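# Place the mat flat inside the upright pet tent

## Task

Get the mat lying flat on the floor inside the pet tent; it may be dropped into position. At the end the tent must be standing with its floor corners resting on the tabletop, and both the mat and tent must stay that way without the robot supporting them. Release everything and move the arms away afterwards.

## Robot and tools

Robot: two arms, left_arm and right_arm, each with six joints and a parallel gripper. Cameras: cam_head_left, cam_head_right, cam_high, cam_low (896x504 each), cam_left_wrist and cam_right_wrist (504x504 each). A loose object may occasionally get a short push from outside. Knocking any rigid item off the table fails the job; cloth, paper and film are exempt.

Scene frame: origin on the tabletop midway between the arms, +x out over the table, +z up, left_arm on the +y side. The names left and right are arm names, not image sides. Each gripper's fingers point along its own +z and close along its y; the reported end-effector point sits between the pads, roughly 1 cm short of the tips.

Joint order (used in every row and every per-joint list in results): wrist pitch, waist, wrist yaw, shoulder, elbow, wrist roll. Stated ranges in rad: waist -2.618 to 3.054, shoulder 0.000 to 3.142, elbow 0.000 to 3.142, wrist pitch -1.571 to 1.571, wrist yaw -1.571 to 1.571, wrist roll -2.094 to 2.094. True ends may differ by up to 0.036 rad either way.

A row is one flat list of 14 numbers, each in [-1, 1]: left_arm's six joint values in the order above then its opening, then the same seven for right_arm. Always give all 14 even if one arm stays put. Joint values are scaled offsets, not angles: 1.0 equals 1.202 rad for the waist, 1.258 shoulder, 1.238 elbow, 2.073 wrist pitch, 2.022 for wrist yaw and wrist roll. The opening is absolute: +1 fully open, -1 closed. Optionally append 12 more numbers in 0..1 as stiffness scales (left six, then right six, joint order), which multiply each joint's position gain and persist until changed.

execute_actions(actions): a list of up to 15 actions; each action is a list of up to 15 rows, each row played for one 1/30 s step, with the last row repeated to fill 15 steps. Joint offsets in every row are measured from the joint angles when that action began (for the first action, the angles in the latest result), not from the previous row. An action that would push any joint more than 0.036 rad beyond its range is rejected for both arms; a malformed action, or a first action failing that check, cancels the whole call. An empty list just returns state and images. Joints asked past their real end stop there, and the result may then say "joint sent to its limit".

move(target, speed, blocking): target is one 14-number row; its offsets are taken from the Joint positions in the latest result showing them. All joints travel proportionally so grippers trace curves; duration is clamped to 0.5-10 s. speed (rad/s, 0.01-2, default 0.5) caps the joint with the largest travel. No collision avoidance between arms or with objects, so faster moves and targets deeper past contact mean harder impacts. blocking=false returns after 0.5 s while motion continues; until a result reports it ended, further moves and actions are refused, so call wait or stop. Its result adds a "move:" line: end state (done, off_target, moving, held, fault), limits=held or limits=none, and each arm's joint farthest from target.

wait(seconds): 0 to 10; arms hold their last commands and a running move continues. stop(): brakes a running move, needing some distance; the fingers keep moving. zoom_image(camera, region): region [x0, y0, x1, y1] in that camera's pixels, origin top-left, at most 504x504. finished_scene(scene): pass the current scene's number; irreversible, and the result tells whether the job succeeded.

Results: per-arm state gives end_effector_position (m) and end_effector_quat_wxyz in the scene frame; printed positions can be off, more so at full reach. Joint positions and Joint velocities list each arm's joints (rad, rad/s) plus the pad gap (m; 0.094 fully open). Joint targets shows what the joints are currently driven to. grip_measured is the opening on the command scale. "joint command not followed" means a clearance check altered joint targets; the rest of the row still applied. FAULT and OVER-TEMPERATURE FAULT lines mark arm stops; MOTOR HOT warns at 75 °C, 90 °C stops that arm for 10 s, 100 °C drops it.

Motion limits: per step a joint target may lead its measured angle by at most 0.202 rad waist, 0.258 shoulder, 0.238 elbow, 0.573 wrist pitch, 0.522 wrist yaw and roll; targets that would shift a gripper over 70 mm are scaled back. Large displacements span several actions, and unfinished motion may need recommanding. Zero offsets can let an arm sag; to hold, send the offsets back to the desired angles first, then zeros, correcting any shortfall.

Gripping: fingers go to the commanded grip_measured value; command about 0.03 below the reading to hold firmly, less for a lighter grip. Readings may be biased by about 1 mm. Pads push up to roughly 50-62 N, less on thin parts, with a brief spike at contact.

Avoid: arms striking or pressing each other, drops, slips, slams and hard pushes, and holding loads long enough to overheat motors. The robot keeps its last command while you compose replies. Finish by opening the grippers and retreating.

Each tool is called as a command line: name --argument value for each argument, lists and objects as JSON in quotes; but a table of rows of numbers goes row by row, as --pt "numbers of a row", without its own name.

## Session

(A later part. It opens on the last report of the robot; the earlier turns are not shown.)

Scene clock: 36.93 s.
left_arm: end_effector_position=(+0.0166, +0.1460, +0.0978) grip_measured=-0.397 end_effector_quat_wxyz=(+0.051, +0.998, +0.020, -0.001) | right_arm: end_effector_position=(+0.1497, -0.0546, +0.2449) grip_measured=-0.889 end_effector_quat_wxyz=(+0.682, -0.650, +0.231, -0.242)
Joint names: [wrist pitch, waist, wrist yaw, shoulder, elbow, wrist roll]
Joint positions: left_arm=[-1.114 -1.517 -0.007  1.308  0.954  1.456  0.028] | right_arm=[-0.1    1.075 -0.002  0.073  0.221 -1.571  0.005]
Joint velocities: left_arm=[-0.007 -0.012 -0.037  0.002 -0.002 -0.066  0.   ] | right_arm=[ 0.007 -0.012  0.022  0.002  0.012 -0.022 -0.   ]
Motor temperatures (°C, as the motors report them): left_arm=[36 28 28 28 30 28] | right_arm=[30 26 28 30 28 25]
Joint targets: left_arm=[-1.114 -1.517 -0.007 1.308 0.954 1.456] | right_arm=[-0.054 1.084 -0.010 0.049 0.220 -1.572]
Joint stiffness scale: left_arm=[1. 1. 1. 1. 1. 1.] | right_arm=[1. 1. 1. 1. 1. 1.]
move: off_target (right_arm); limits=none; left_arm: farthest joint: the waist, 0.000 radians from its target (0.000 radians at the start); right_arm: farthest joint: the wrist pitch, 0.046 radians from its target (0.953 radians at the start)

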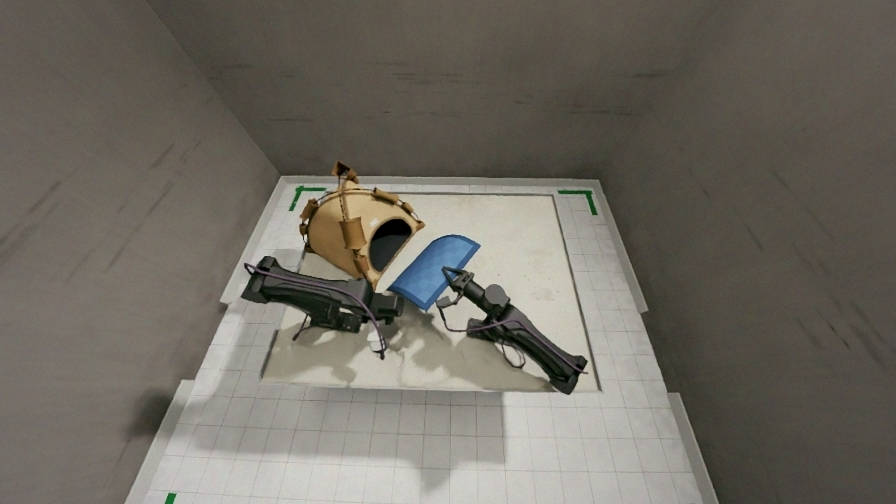

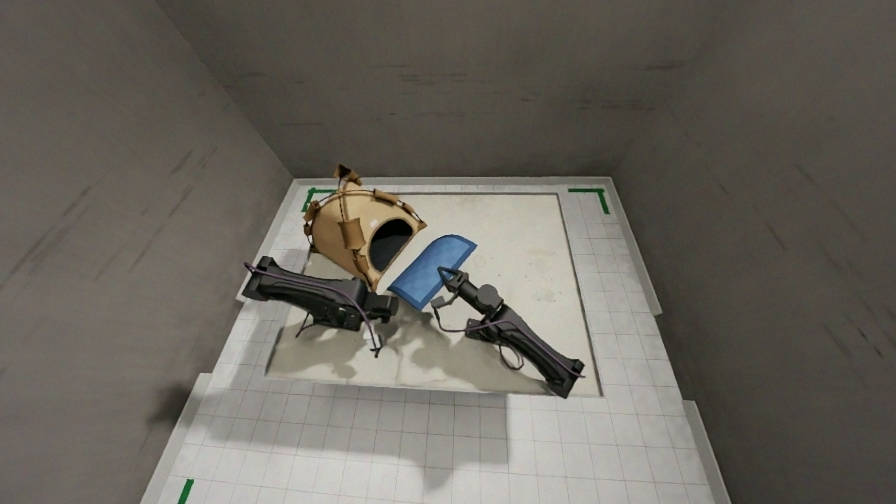

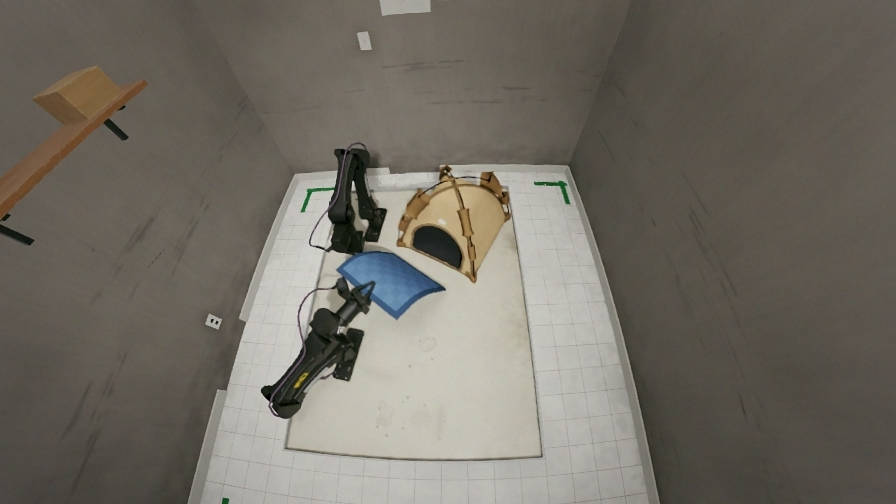

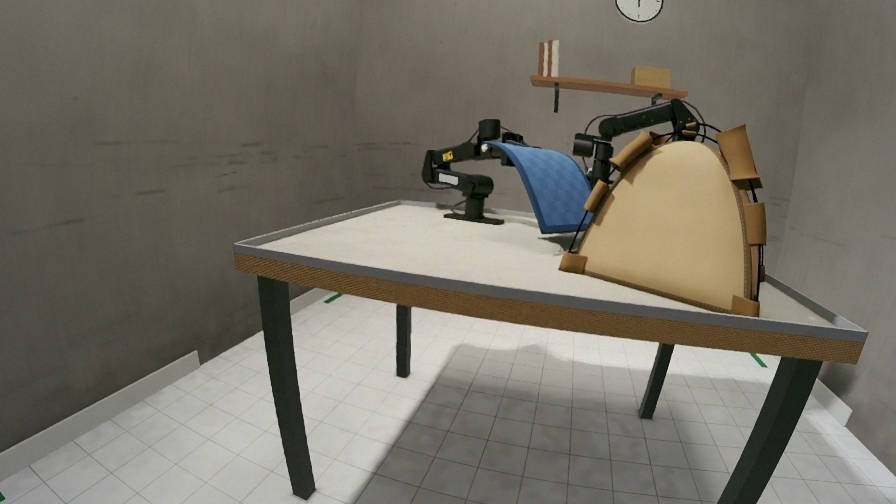

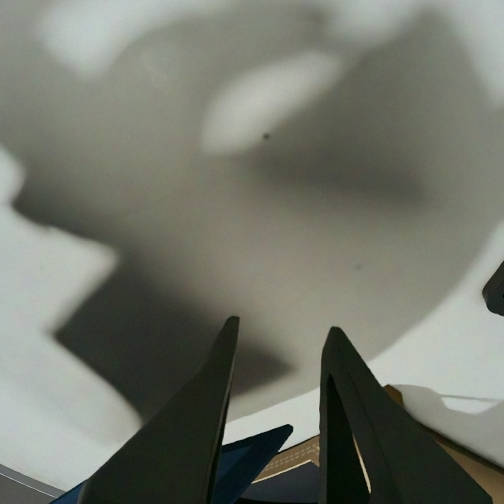

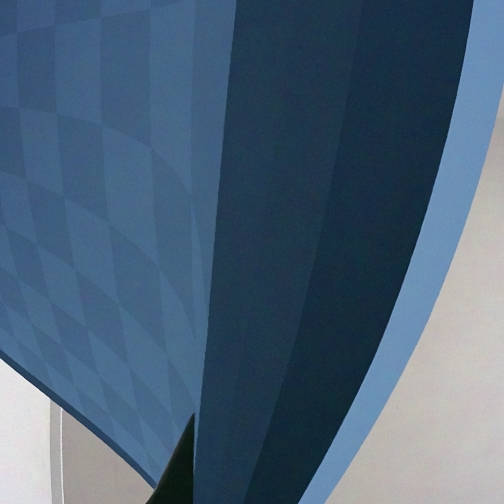

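move --target '[0.09,0.465,0,-0.505,-0.2,-0.437,0, 0.022,0,0,-0.01,0,0,-0.915]' --speed 0.5

zoom_image --camera "cam_head_left" --region '[330,200,510,340]'

Scene clock: 41.63 s.
left_arm: end_effector_position=(+0.1314, +0.1833, +0.1585) grip_measured=-0.003 end_effector_quat_wxyz=(+0.317, +0.702, +0.633, -0.080) | right_arm: end_effector_position=(+0.1496, -0.0546, +0.2449) grip_measured=-0.889 end_effector_quat_wxyz=(+0.682, -0.651, +0.231, -0.242)
Joint names: [wrist pitch, waist, wrist yaw, shoulder, elbow, wrist roll]
Joint positions: left_arm=[-0.93  -0.968 -0.008  0.697  0.721  0.58   0.047] | right_arm=[-0.1    1.075 -0.002  0.073  0.221 -1.571  0.005]
Joint velocities: left_arm=[-0.007 -0.012  0.051  0.002  0.007 -0.022 -0.001] | right_arm=[ 0.007  0.002 -0.007  0.002 -0.007 -0.022 -0.   ]
Motor temperatures (°C, as the motors report them): left_arm=[36 28 28 28 30 28] | right_arm=[32 26 28 29 29 25]
Joint targets: left_arm=[-0.927 -0.958 -0.007 0.673 0.707 0.573] | right_arm=[-0.055 1.075 -0.002 0.061 0.221 -1.571]
Joint stiffness scale: left_arm=[1. 1. 1. 1. 1. 1.] | right_arm=[1. 1. 1. 1. 1. 1.]
move: off_target (left_arm, right_arm); limits=none; left_arm: farthest joint: the shoulder, 0.025 radians from its target (0.636 radians at the start); right_arm: farthest joint: the wrist pitch, 0.046 radians from its target (0.045 radians at the start)

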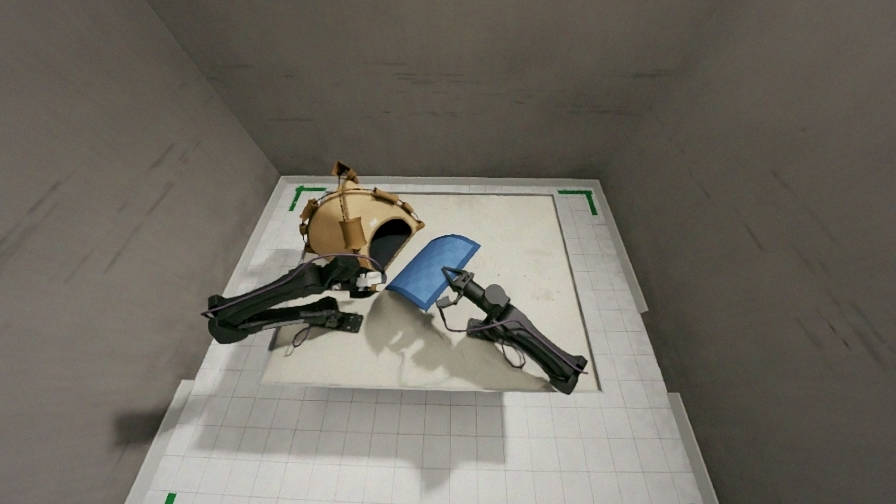

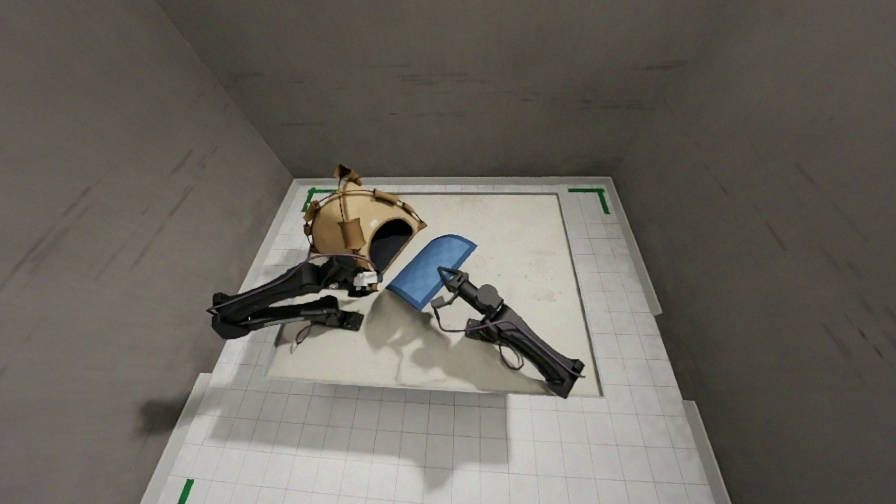

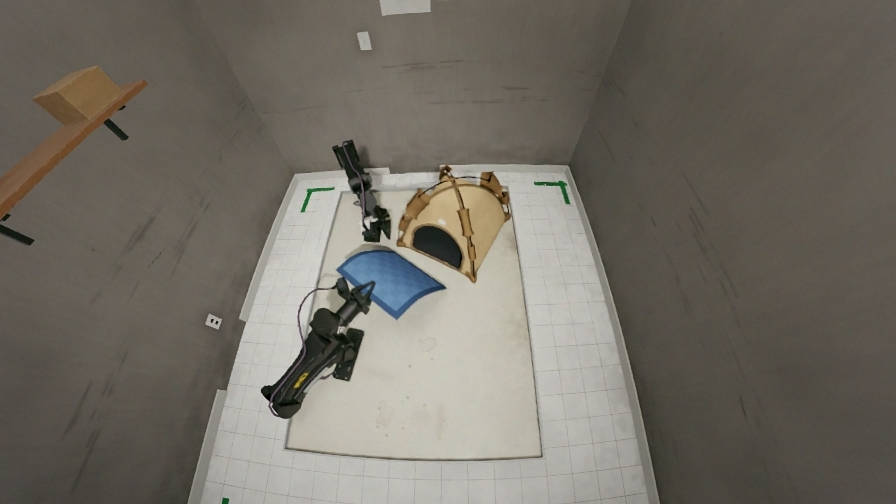

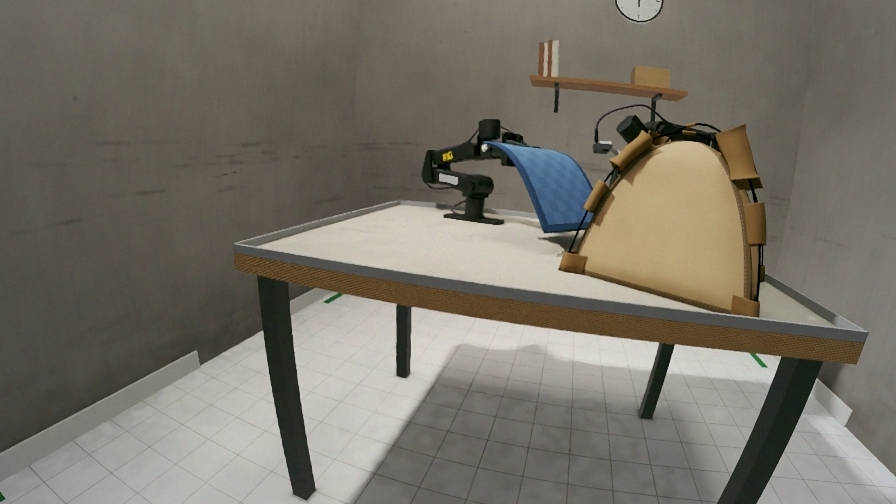

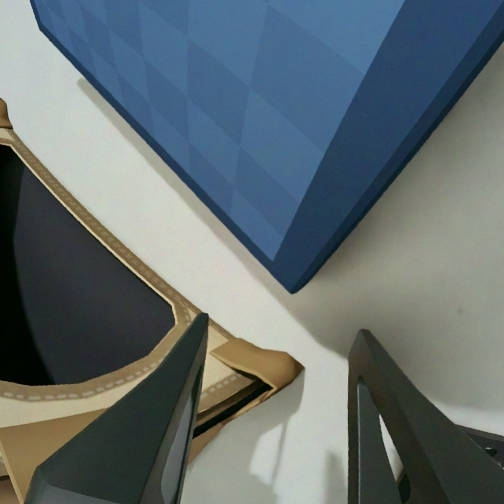

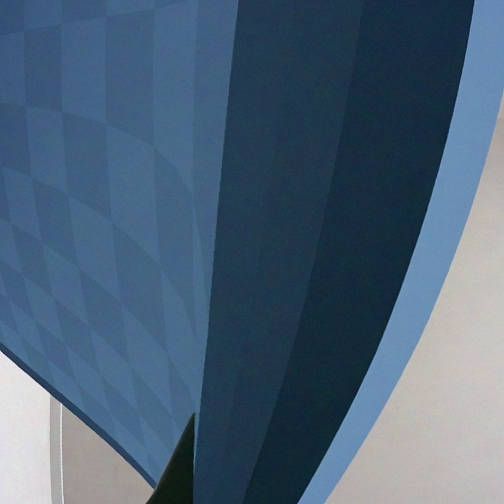

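Region (330, 200, 510, 340) of cam_head_left's 896x504 image, scaled by 2.800, with more detail than that image has.

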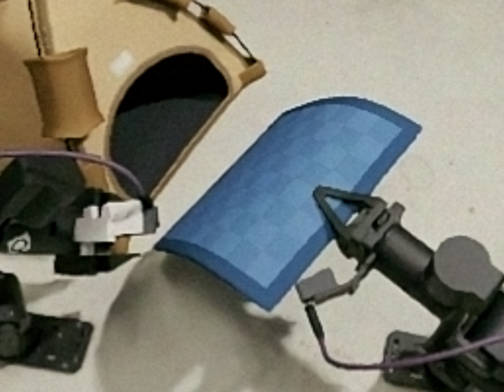

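move --target '[-0.038,-0.088,0,0.088,0.155,0.11,0, 0.022,0,0,-0.01,0,0,-0.915]' --speed 0.3

Scene clock: 44.00 s.
left_arm: end_effector_position=(+0.1182, +0.1611, +0.1983) grip_measured=-0.003 end_effector_quat_wxyz=(+0.329, +0.790, +0.514, -0.061) | right_arm: end_effector_position=(+0.1496, -0.0546, +0.2449) grip_measured=-0.889 end_effector_quat_wxyz=(+0.682, -0.651, +0.231, -0.242)
Joint names: [wrist pitch, waist, wrist yaw, shoulder, elbow, wrist roll]
Joint positions: left_arm=[-0.989 -1.063 -0.008  0.792  0.894  0.8    0.047] | right_arm=[-0.1    1.075 -0.002  0.073  0.221 -1.571  0.005]
Joint velocities: left_arm=[-0.007  0.007 -0.095  0.002 -0.027 -0.022  0.   ] | right_arm=[-0.037 -0.007  0.007 -0.012  0.012  0.022 -0.   ]
Motor temperatures (°C, as the motors report them): left_arm=[37 28 28 28 30 28] | right_arm=[32 26 27 29 29 25]
Joint targets: left_arm=[-1.008 -1.073 -0.008 0.808 0.913 0.803] | right_arm=[-0.055 1.075 -0.002 0.061 0.221 -1.571]
Joint stiffness scale: left_arm=[1. 1. 1. 1. 1. 1.] | right_arm=[1. 1. 1. 1. 1. 1.]
move: off_target (right_arm); limits=none; left_arm: farthest joint: the elbow, 0.019 radians from its target (0.192 radians at the start); right_arm: farthest joint: the wrist pitch, 0.046 radians from its target (0.045 radians at the start)

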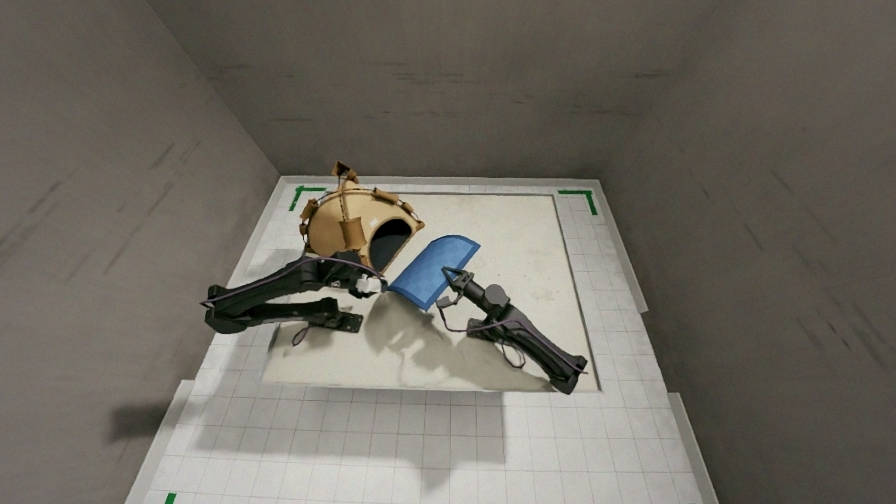

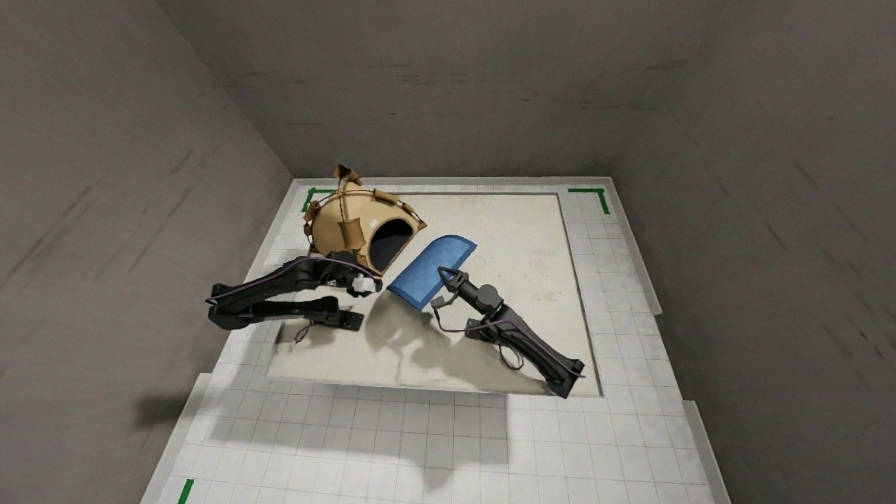

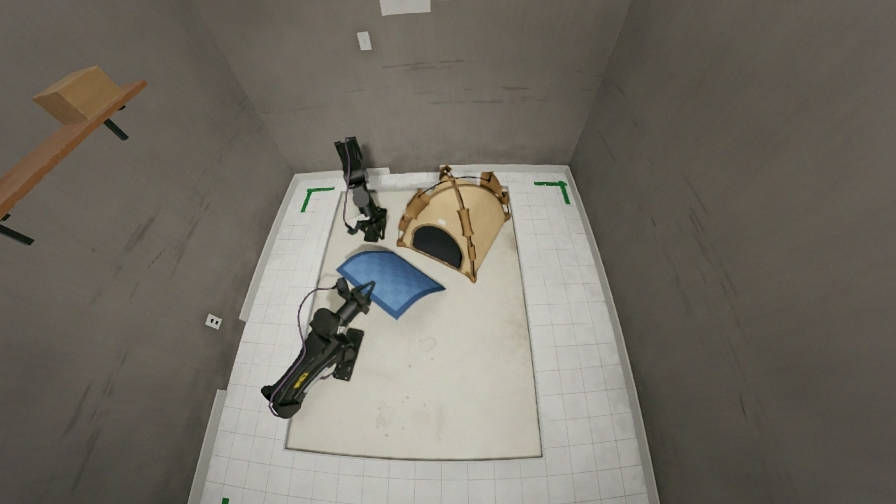

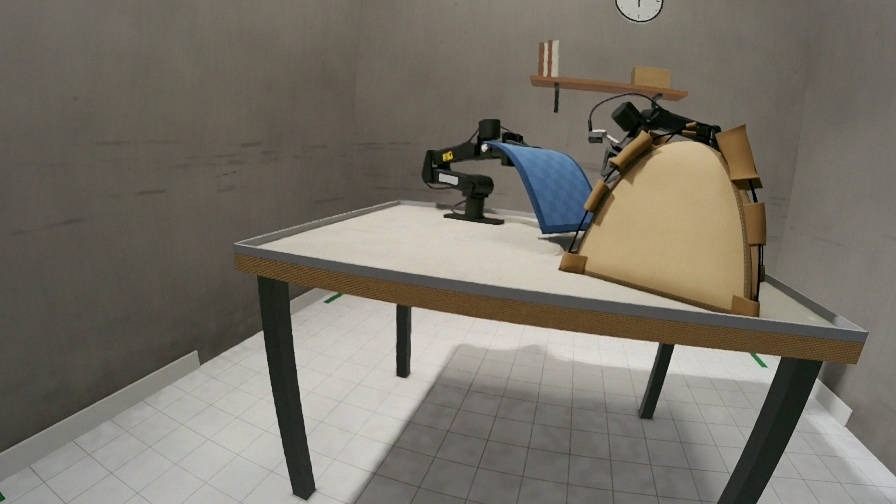

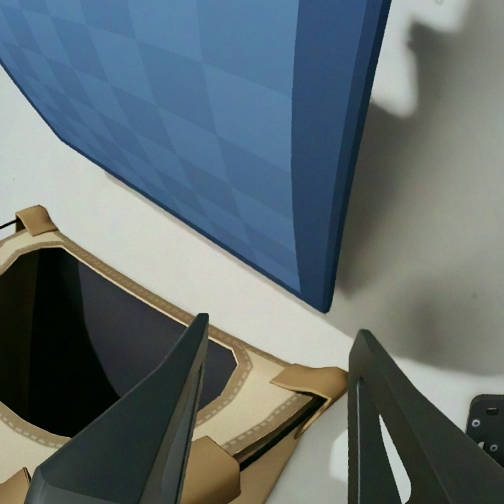

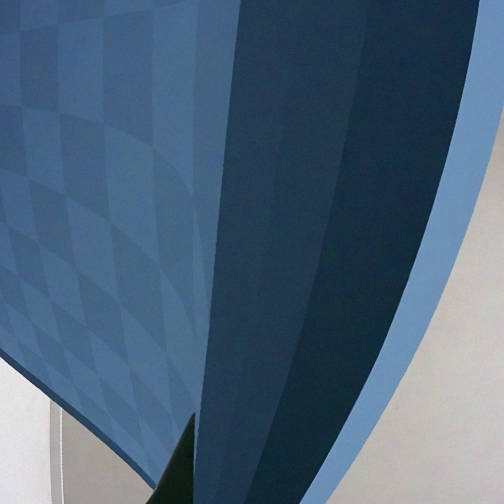

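move --target '[0.147,-0.06,0,0.102,-0.168,0,0.1, 0.022,0,0,-0.01,0,0,-0.915]' --speed 0.2

Scene clock: 46.63 s.
left_arm: end_effector_position=(+0.1161, +0.1221, +0.1407) grip_measured=+0.097 end_effector_quat_wxyz=(+0.324, +0.807, +0.489, -0.071) | right_arm: end_effector_position=(+0.1497, -0.0546, +0.2448) grip_measured=-0.889 end_effector_quat_wxyz=(+0.682, -0.651, +0.231, -0.242)
Joint names: [wrist pitch, waist, wrist yaw, shoulder, elbow, wrist roll]
Joint positions: left_arm=[-0.687 -1.125 -0.008  0.907  0.698  0.8    0.052] | right_arm=[-0.1    1.075 -0.002  0.073  0.221 -1.571  0.005]
Joint velocities: left_arm=[ 0.007 -0.012 -0.051 -0.017  0.007 -0.022  0.   ] | right_arm=[ 0.139 -0.012  0.022 -0.002  0.007 -0.007 -0.   ]
Motor temperatures (°C, as the motors report them): left_arm=[37 28 28 28 30 28] | right_arm=[33 26 27 29 29 25]
Joint targets: left_arm=[-0.685 -1.135 -0.008 0.920 0.686 0.800] | right_arm=[-0.054 1.075 -0.002 0.061 0.221 -1.571]
Joint stiffness scale: left_arm=[1. 1. 1. 1. 1. 1.] | right_arm=[1. 1. 1. 1. 1. 1.]
move: off_target (right_arm); limits=none; left_arm: farthest joint: the shoulder, 0.014 radians from its target (0.128 radians at the start); right_arm: farthest joint: the wrist pitch, 0.046 radians from its target (0.045 radians at the start)

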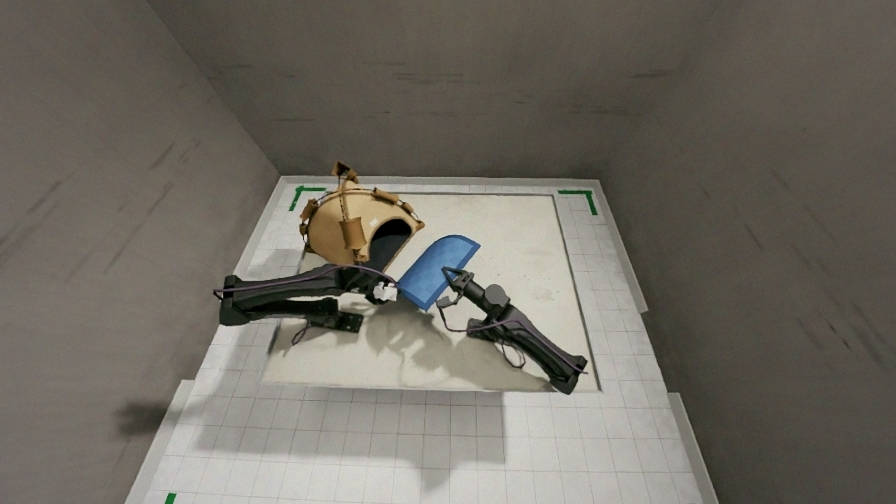

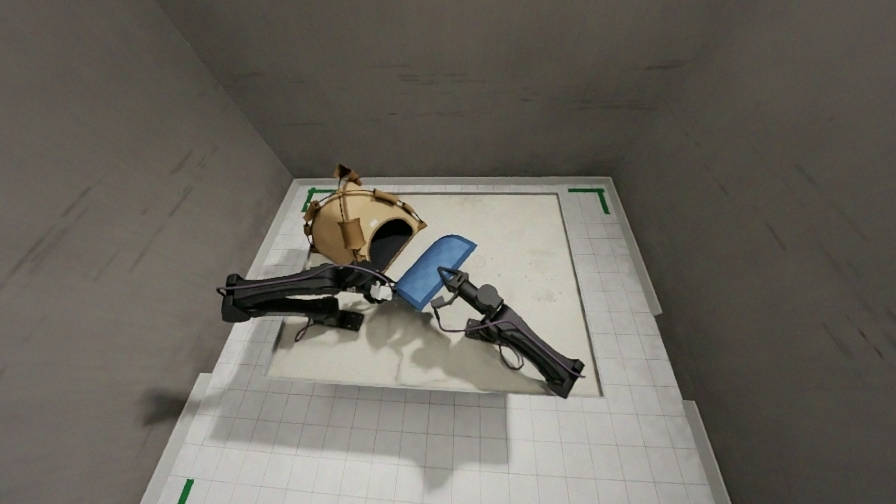

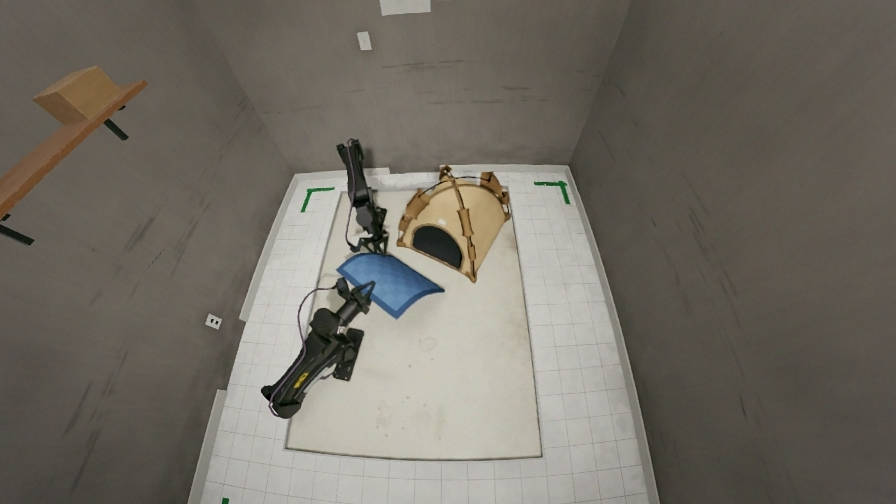

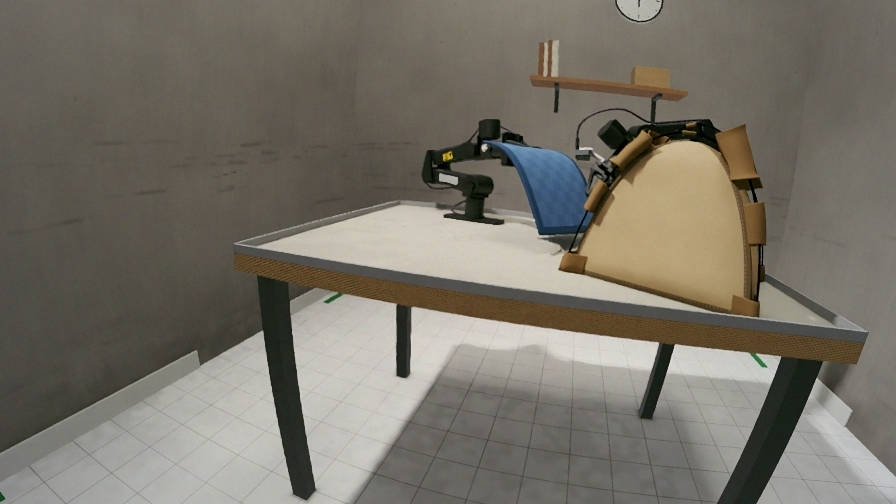

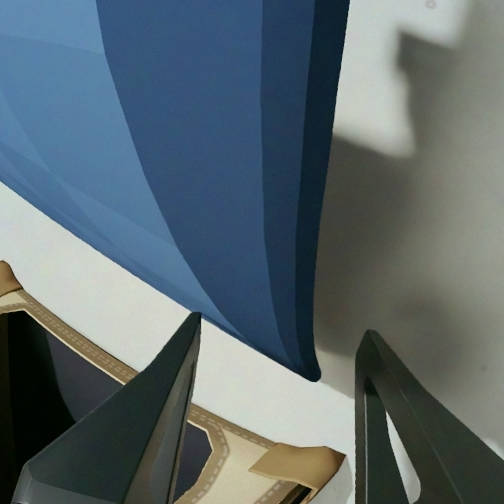

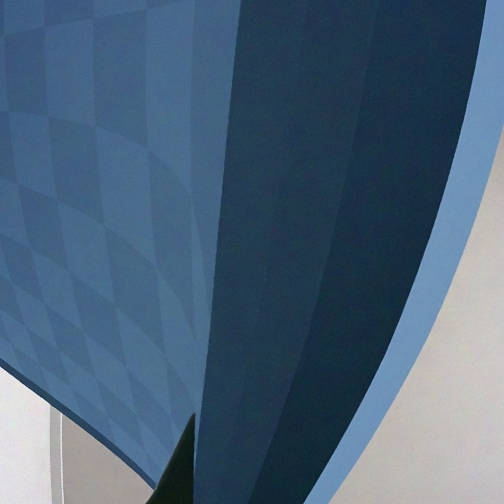

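move --target '[0.02,0.04,0,0.03,0,0,0.1, 0.022,0,0,-0.01,0,0,-0.915]' --speed 0.1

move --target '[0,0,0,0,0,0,-0.915, 0.022,0,0,-0.01,0,0,-0.915]'

zoom_image --camera "cam_head_left" --region '[330,200,510,340]'

Scene clock: 48.07 s.
left_arm: end_effector_position=(+0.1284, +0.1179, +0.1411) grip_measured=+0.097 end_effector_quat_wxyz=(+0.333, +0.795, +0.503, -0.066) | right_arm: end_effector_position=(+0.1497, -0.0546, +0.2448) grip_measured=-0.889 end_effector_quat_wxyz=(+0.682, -0.651, +0.231, -0.242)
Joint names: [wrist pitch, waist, wrist yaw, shoulder, elbow, wrist roll]
Joint positions: left_arm=[-0.647 -1.087 -0.008  0.93   0.698  0.8    0.052] | right_arm=[-0.101  1.075 -0.002  0.073  0.221 -1.571  0.005]
Joint velocities: left_arm=[-0.022 -0.002  0.022 -0.027  0.007 -0.022  0.   ] | right_arm=[-0.051  0.012  0.066 -0.017  0.007 -0.022  0.   ]
Motor temperatures (°C, as the motors report them): left_arm=[37 28 28 28 30 28] | right_arm=[33 26 27 29 29 25]
Joint targets: left_arm=[-0.645 -1.077 -0.008 0.945 0.698 0.800] | right_arm=[-0.055 1.075 -0.002 0.061 0.221 -1.571]
Joint stiffness scale: left_arm=[1. 1. 1. 1. 1. 1.] | right_arm=[1. 1. 1. 1. 1. 1.]
move: off_target (right_arm); limits=none; left_arm: farthest joint: the shoulder, 0.015 radians from its target (0.038 radians at the start); right_arm: farthest joint: the wrist pitch, 0.046 radians from its target (0.046 radians at the start)

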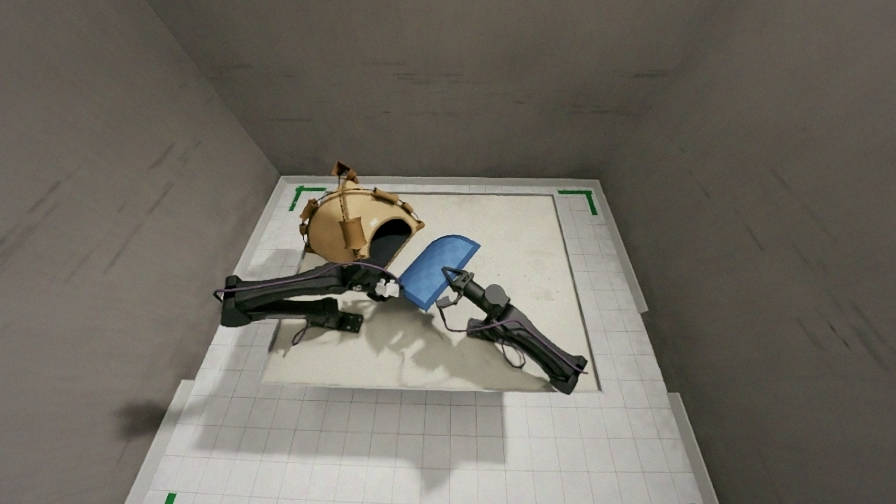

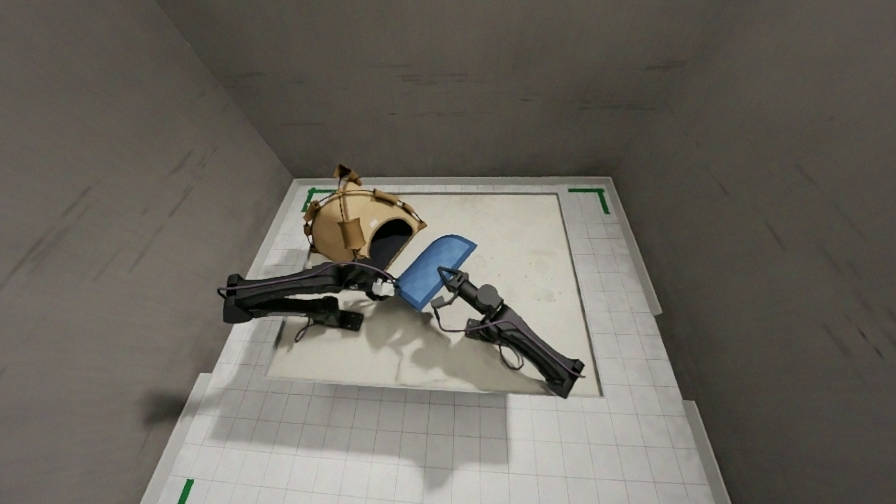

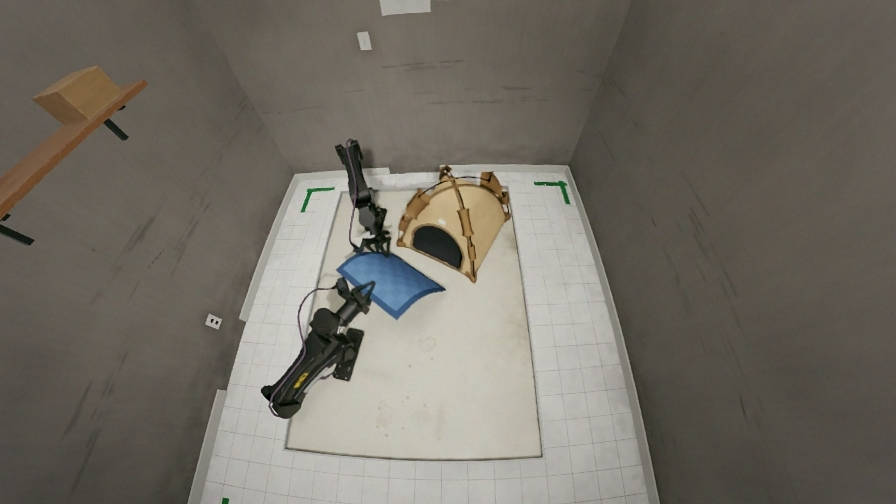

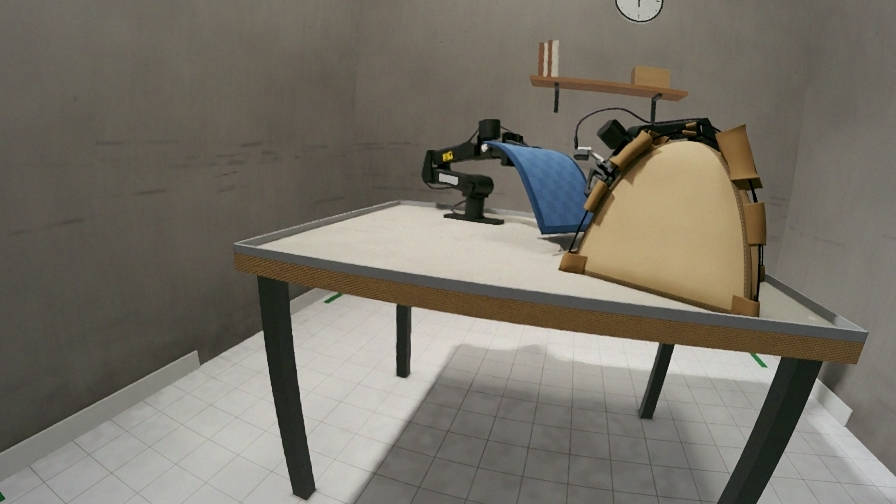

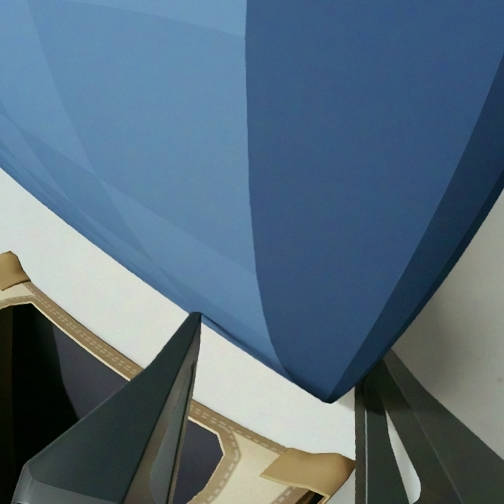

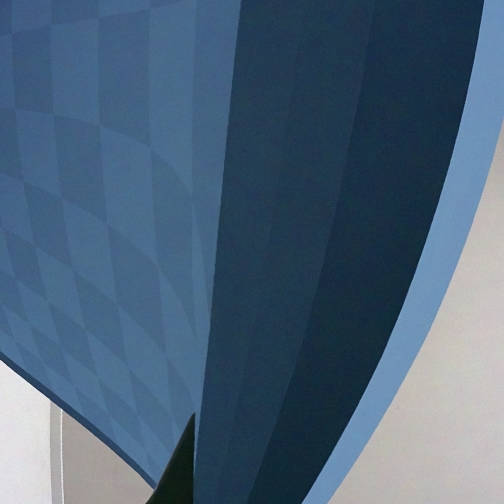

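Scene clock: 48.77 s.
left_arm: end_effector_position=(+0.1286, +0.1179, +0.1411) grip_measured=-0.886 end_effector_quat_wxyz=(+0.333, +0.795, +0.503, -0.066) | right_arm: end_effector_position=(+0.1502, -0.0549, +0.2434) grip_measured=-0.889 end_effector_quat_wxyz=(+0.679, -0.652, +0.233, -0.243)
Joint names: [wrist pitch, waist, wrist yaw, shoulder, elbow, wrist roll]
Joint positions: left_arm=[-0.647 -1.087 -0.009  0.93   0.698  0.8    0.005] | right_arm=[-0.106  1.075  0.002  0.073  0.221 -1.572  0.005]
Joint velocities: left_arm=[ 0.037 -0.012 -0.007 -0.002  0.002 -0.066  0.   ] | right_arm=[-0.081 -0.017  0.022 -0.017 -0.007  0.022  0.   ]
Motor temperatures (°C, as the motors report them): left_arm=[37 28 28 28 30 28] | right_arm=[33 26 27 29 29 25]
Joint targets: left_arm=[-0.647 -1.087 -0.008 0.930 0.698 0.800] | right_arm=[-0.055 1.075 -0.002 0.061 0.221 -1.571]
Joint stiffness scale: left_arm=[1. 1. 1. 1. 1. 1.] | right_arm=[1. 1. 1. 1. 1. 1.]
move: off_target (right_arm); limits=none; left_arm: farthest joint: the wrist yaw, 0.001 radians from its target (0.000 radians at the start); right_arm: farthest joint: the wrist pitch, 0.051 radians from its target (0.045 radians at the start)

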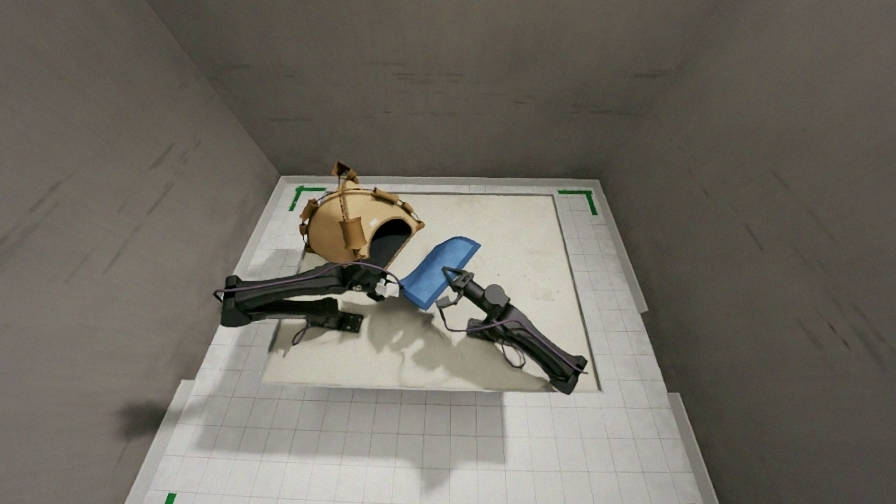

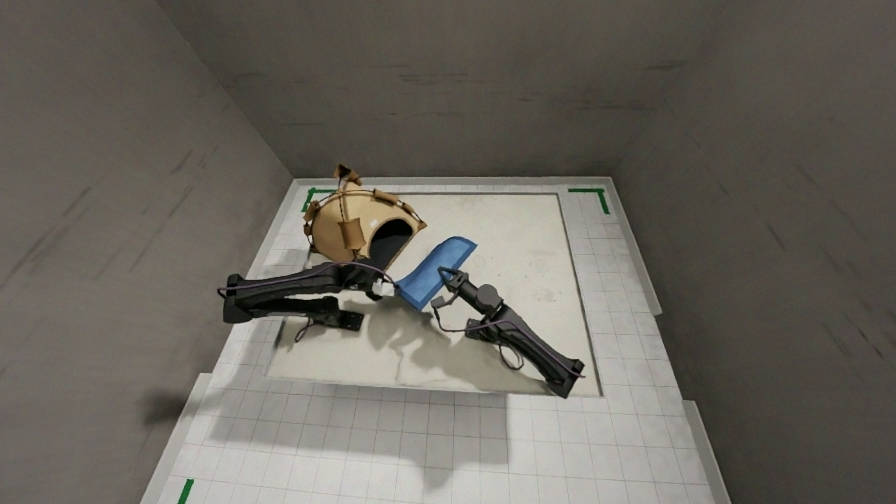

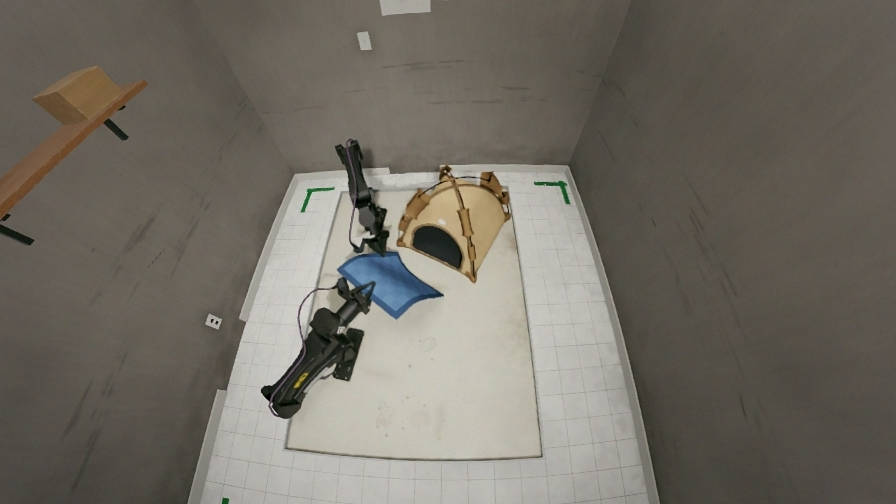

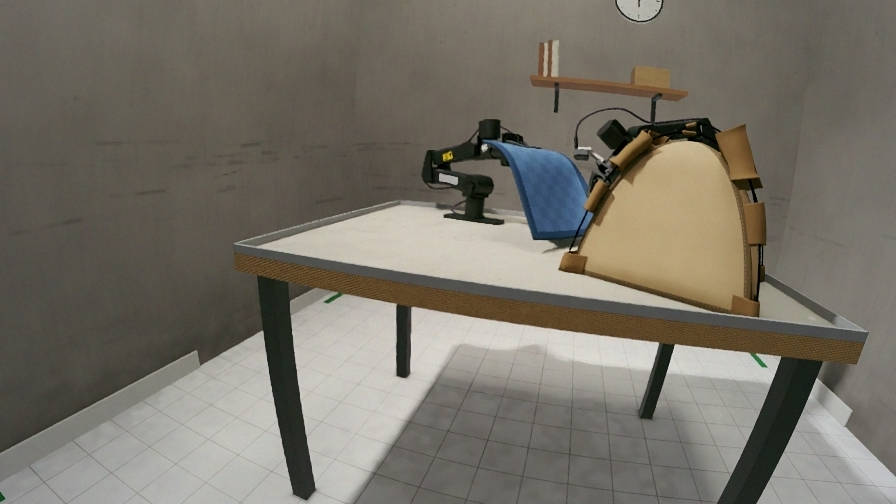

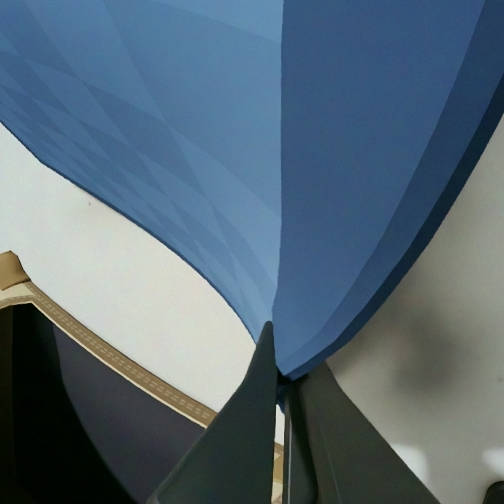

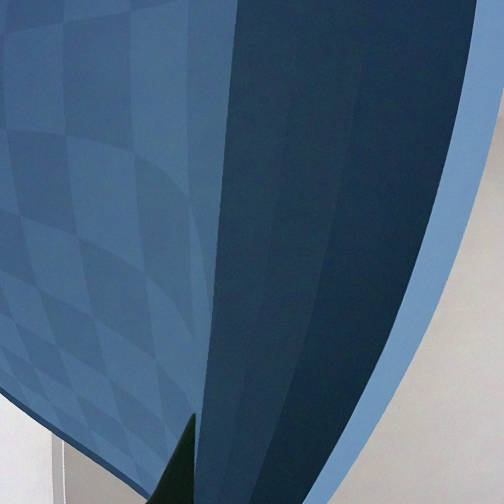

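Region (330, 200, 510, 340) of cam_head_left's 896x504 image, scaled by 2.800, with more detail than that image has.

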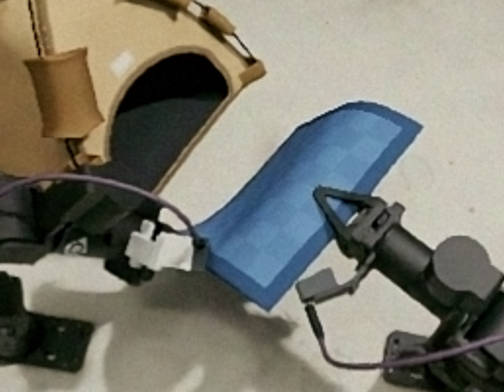

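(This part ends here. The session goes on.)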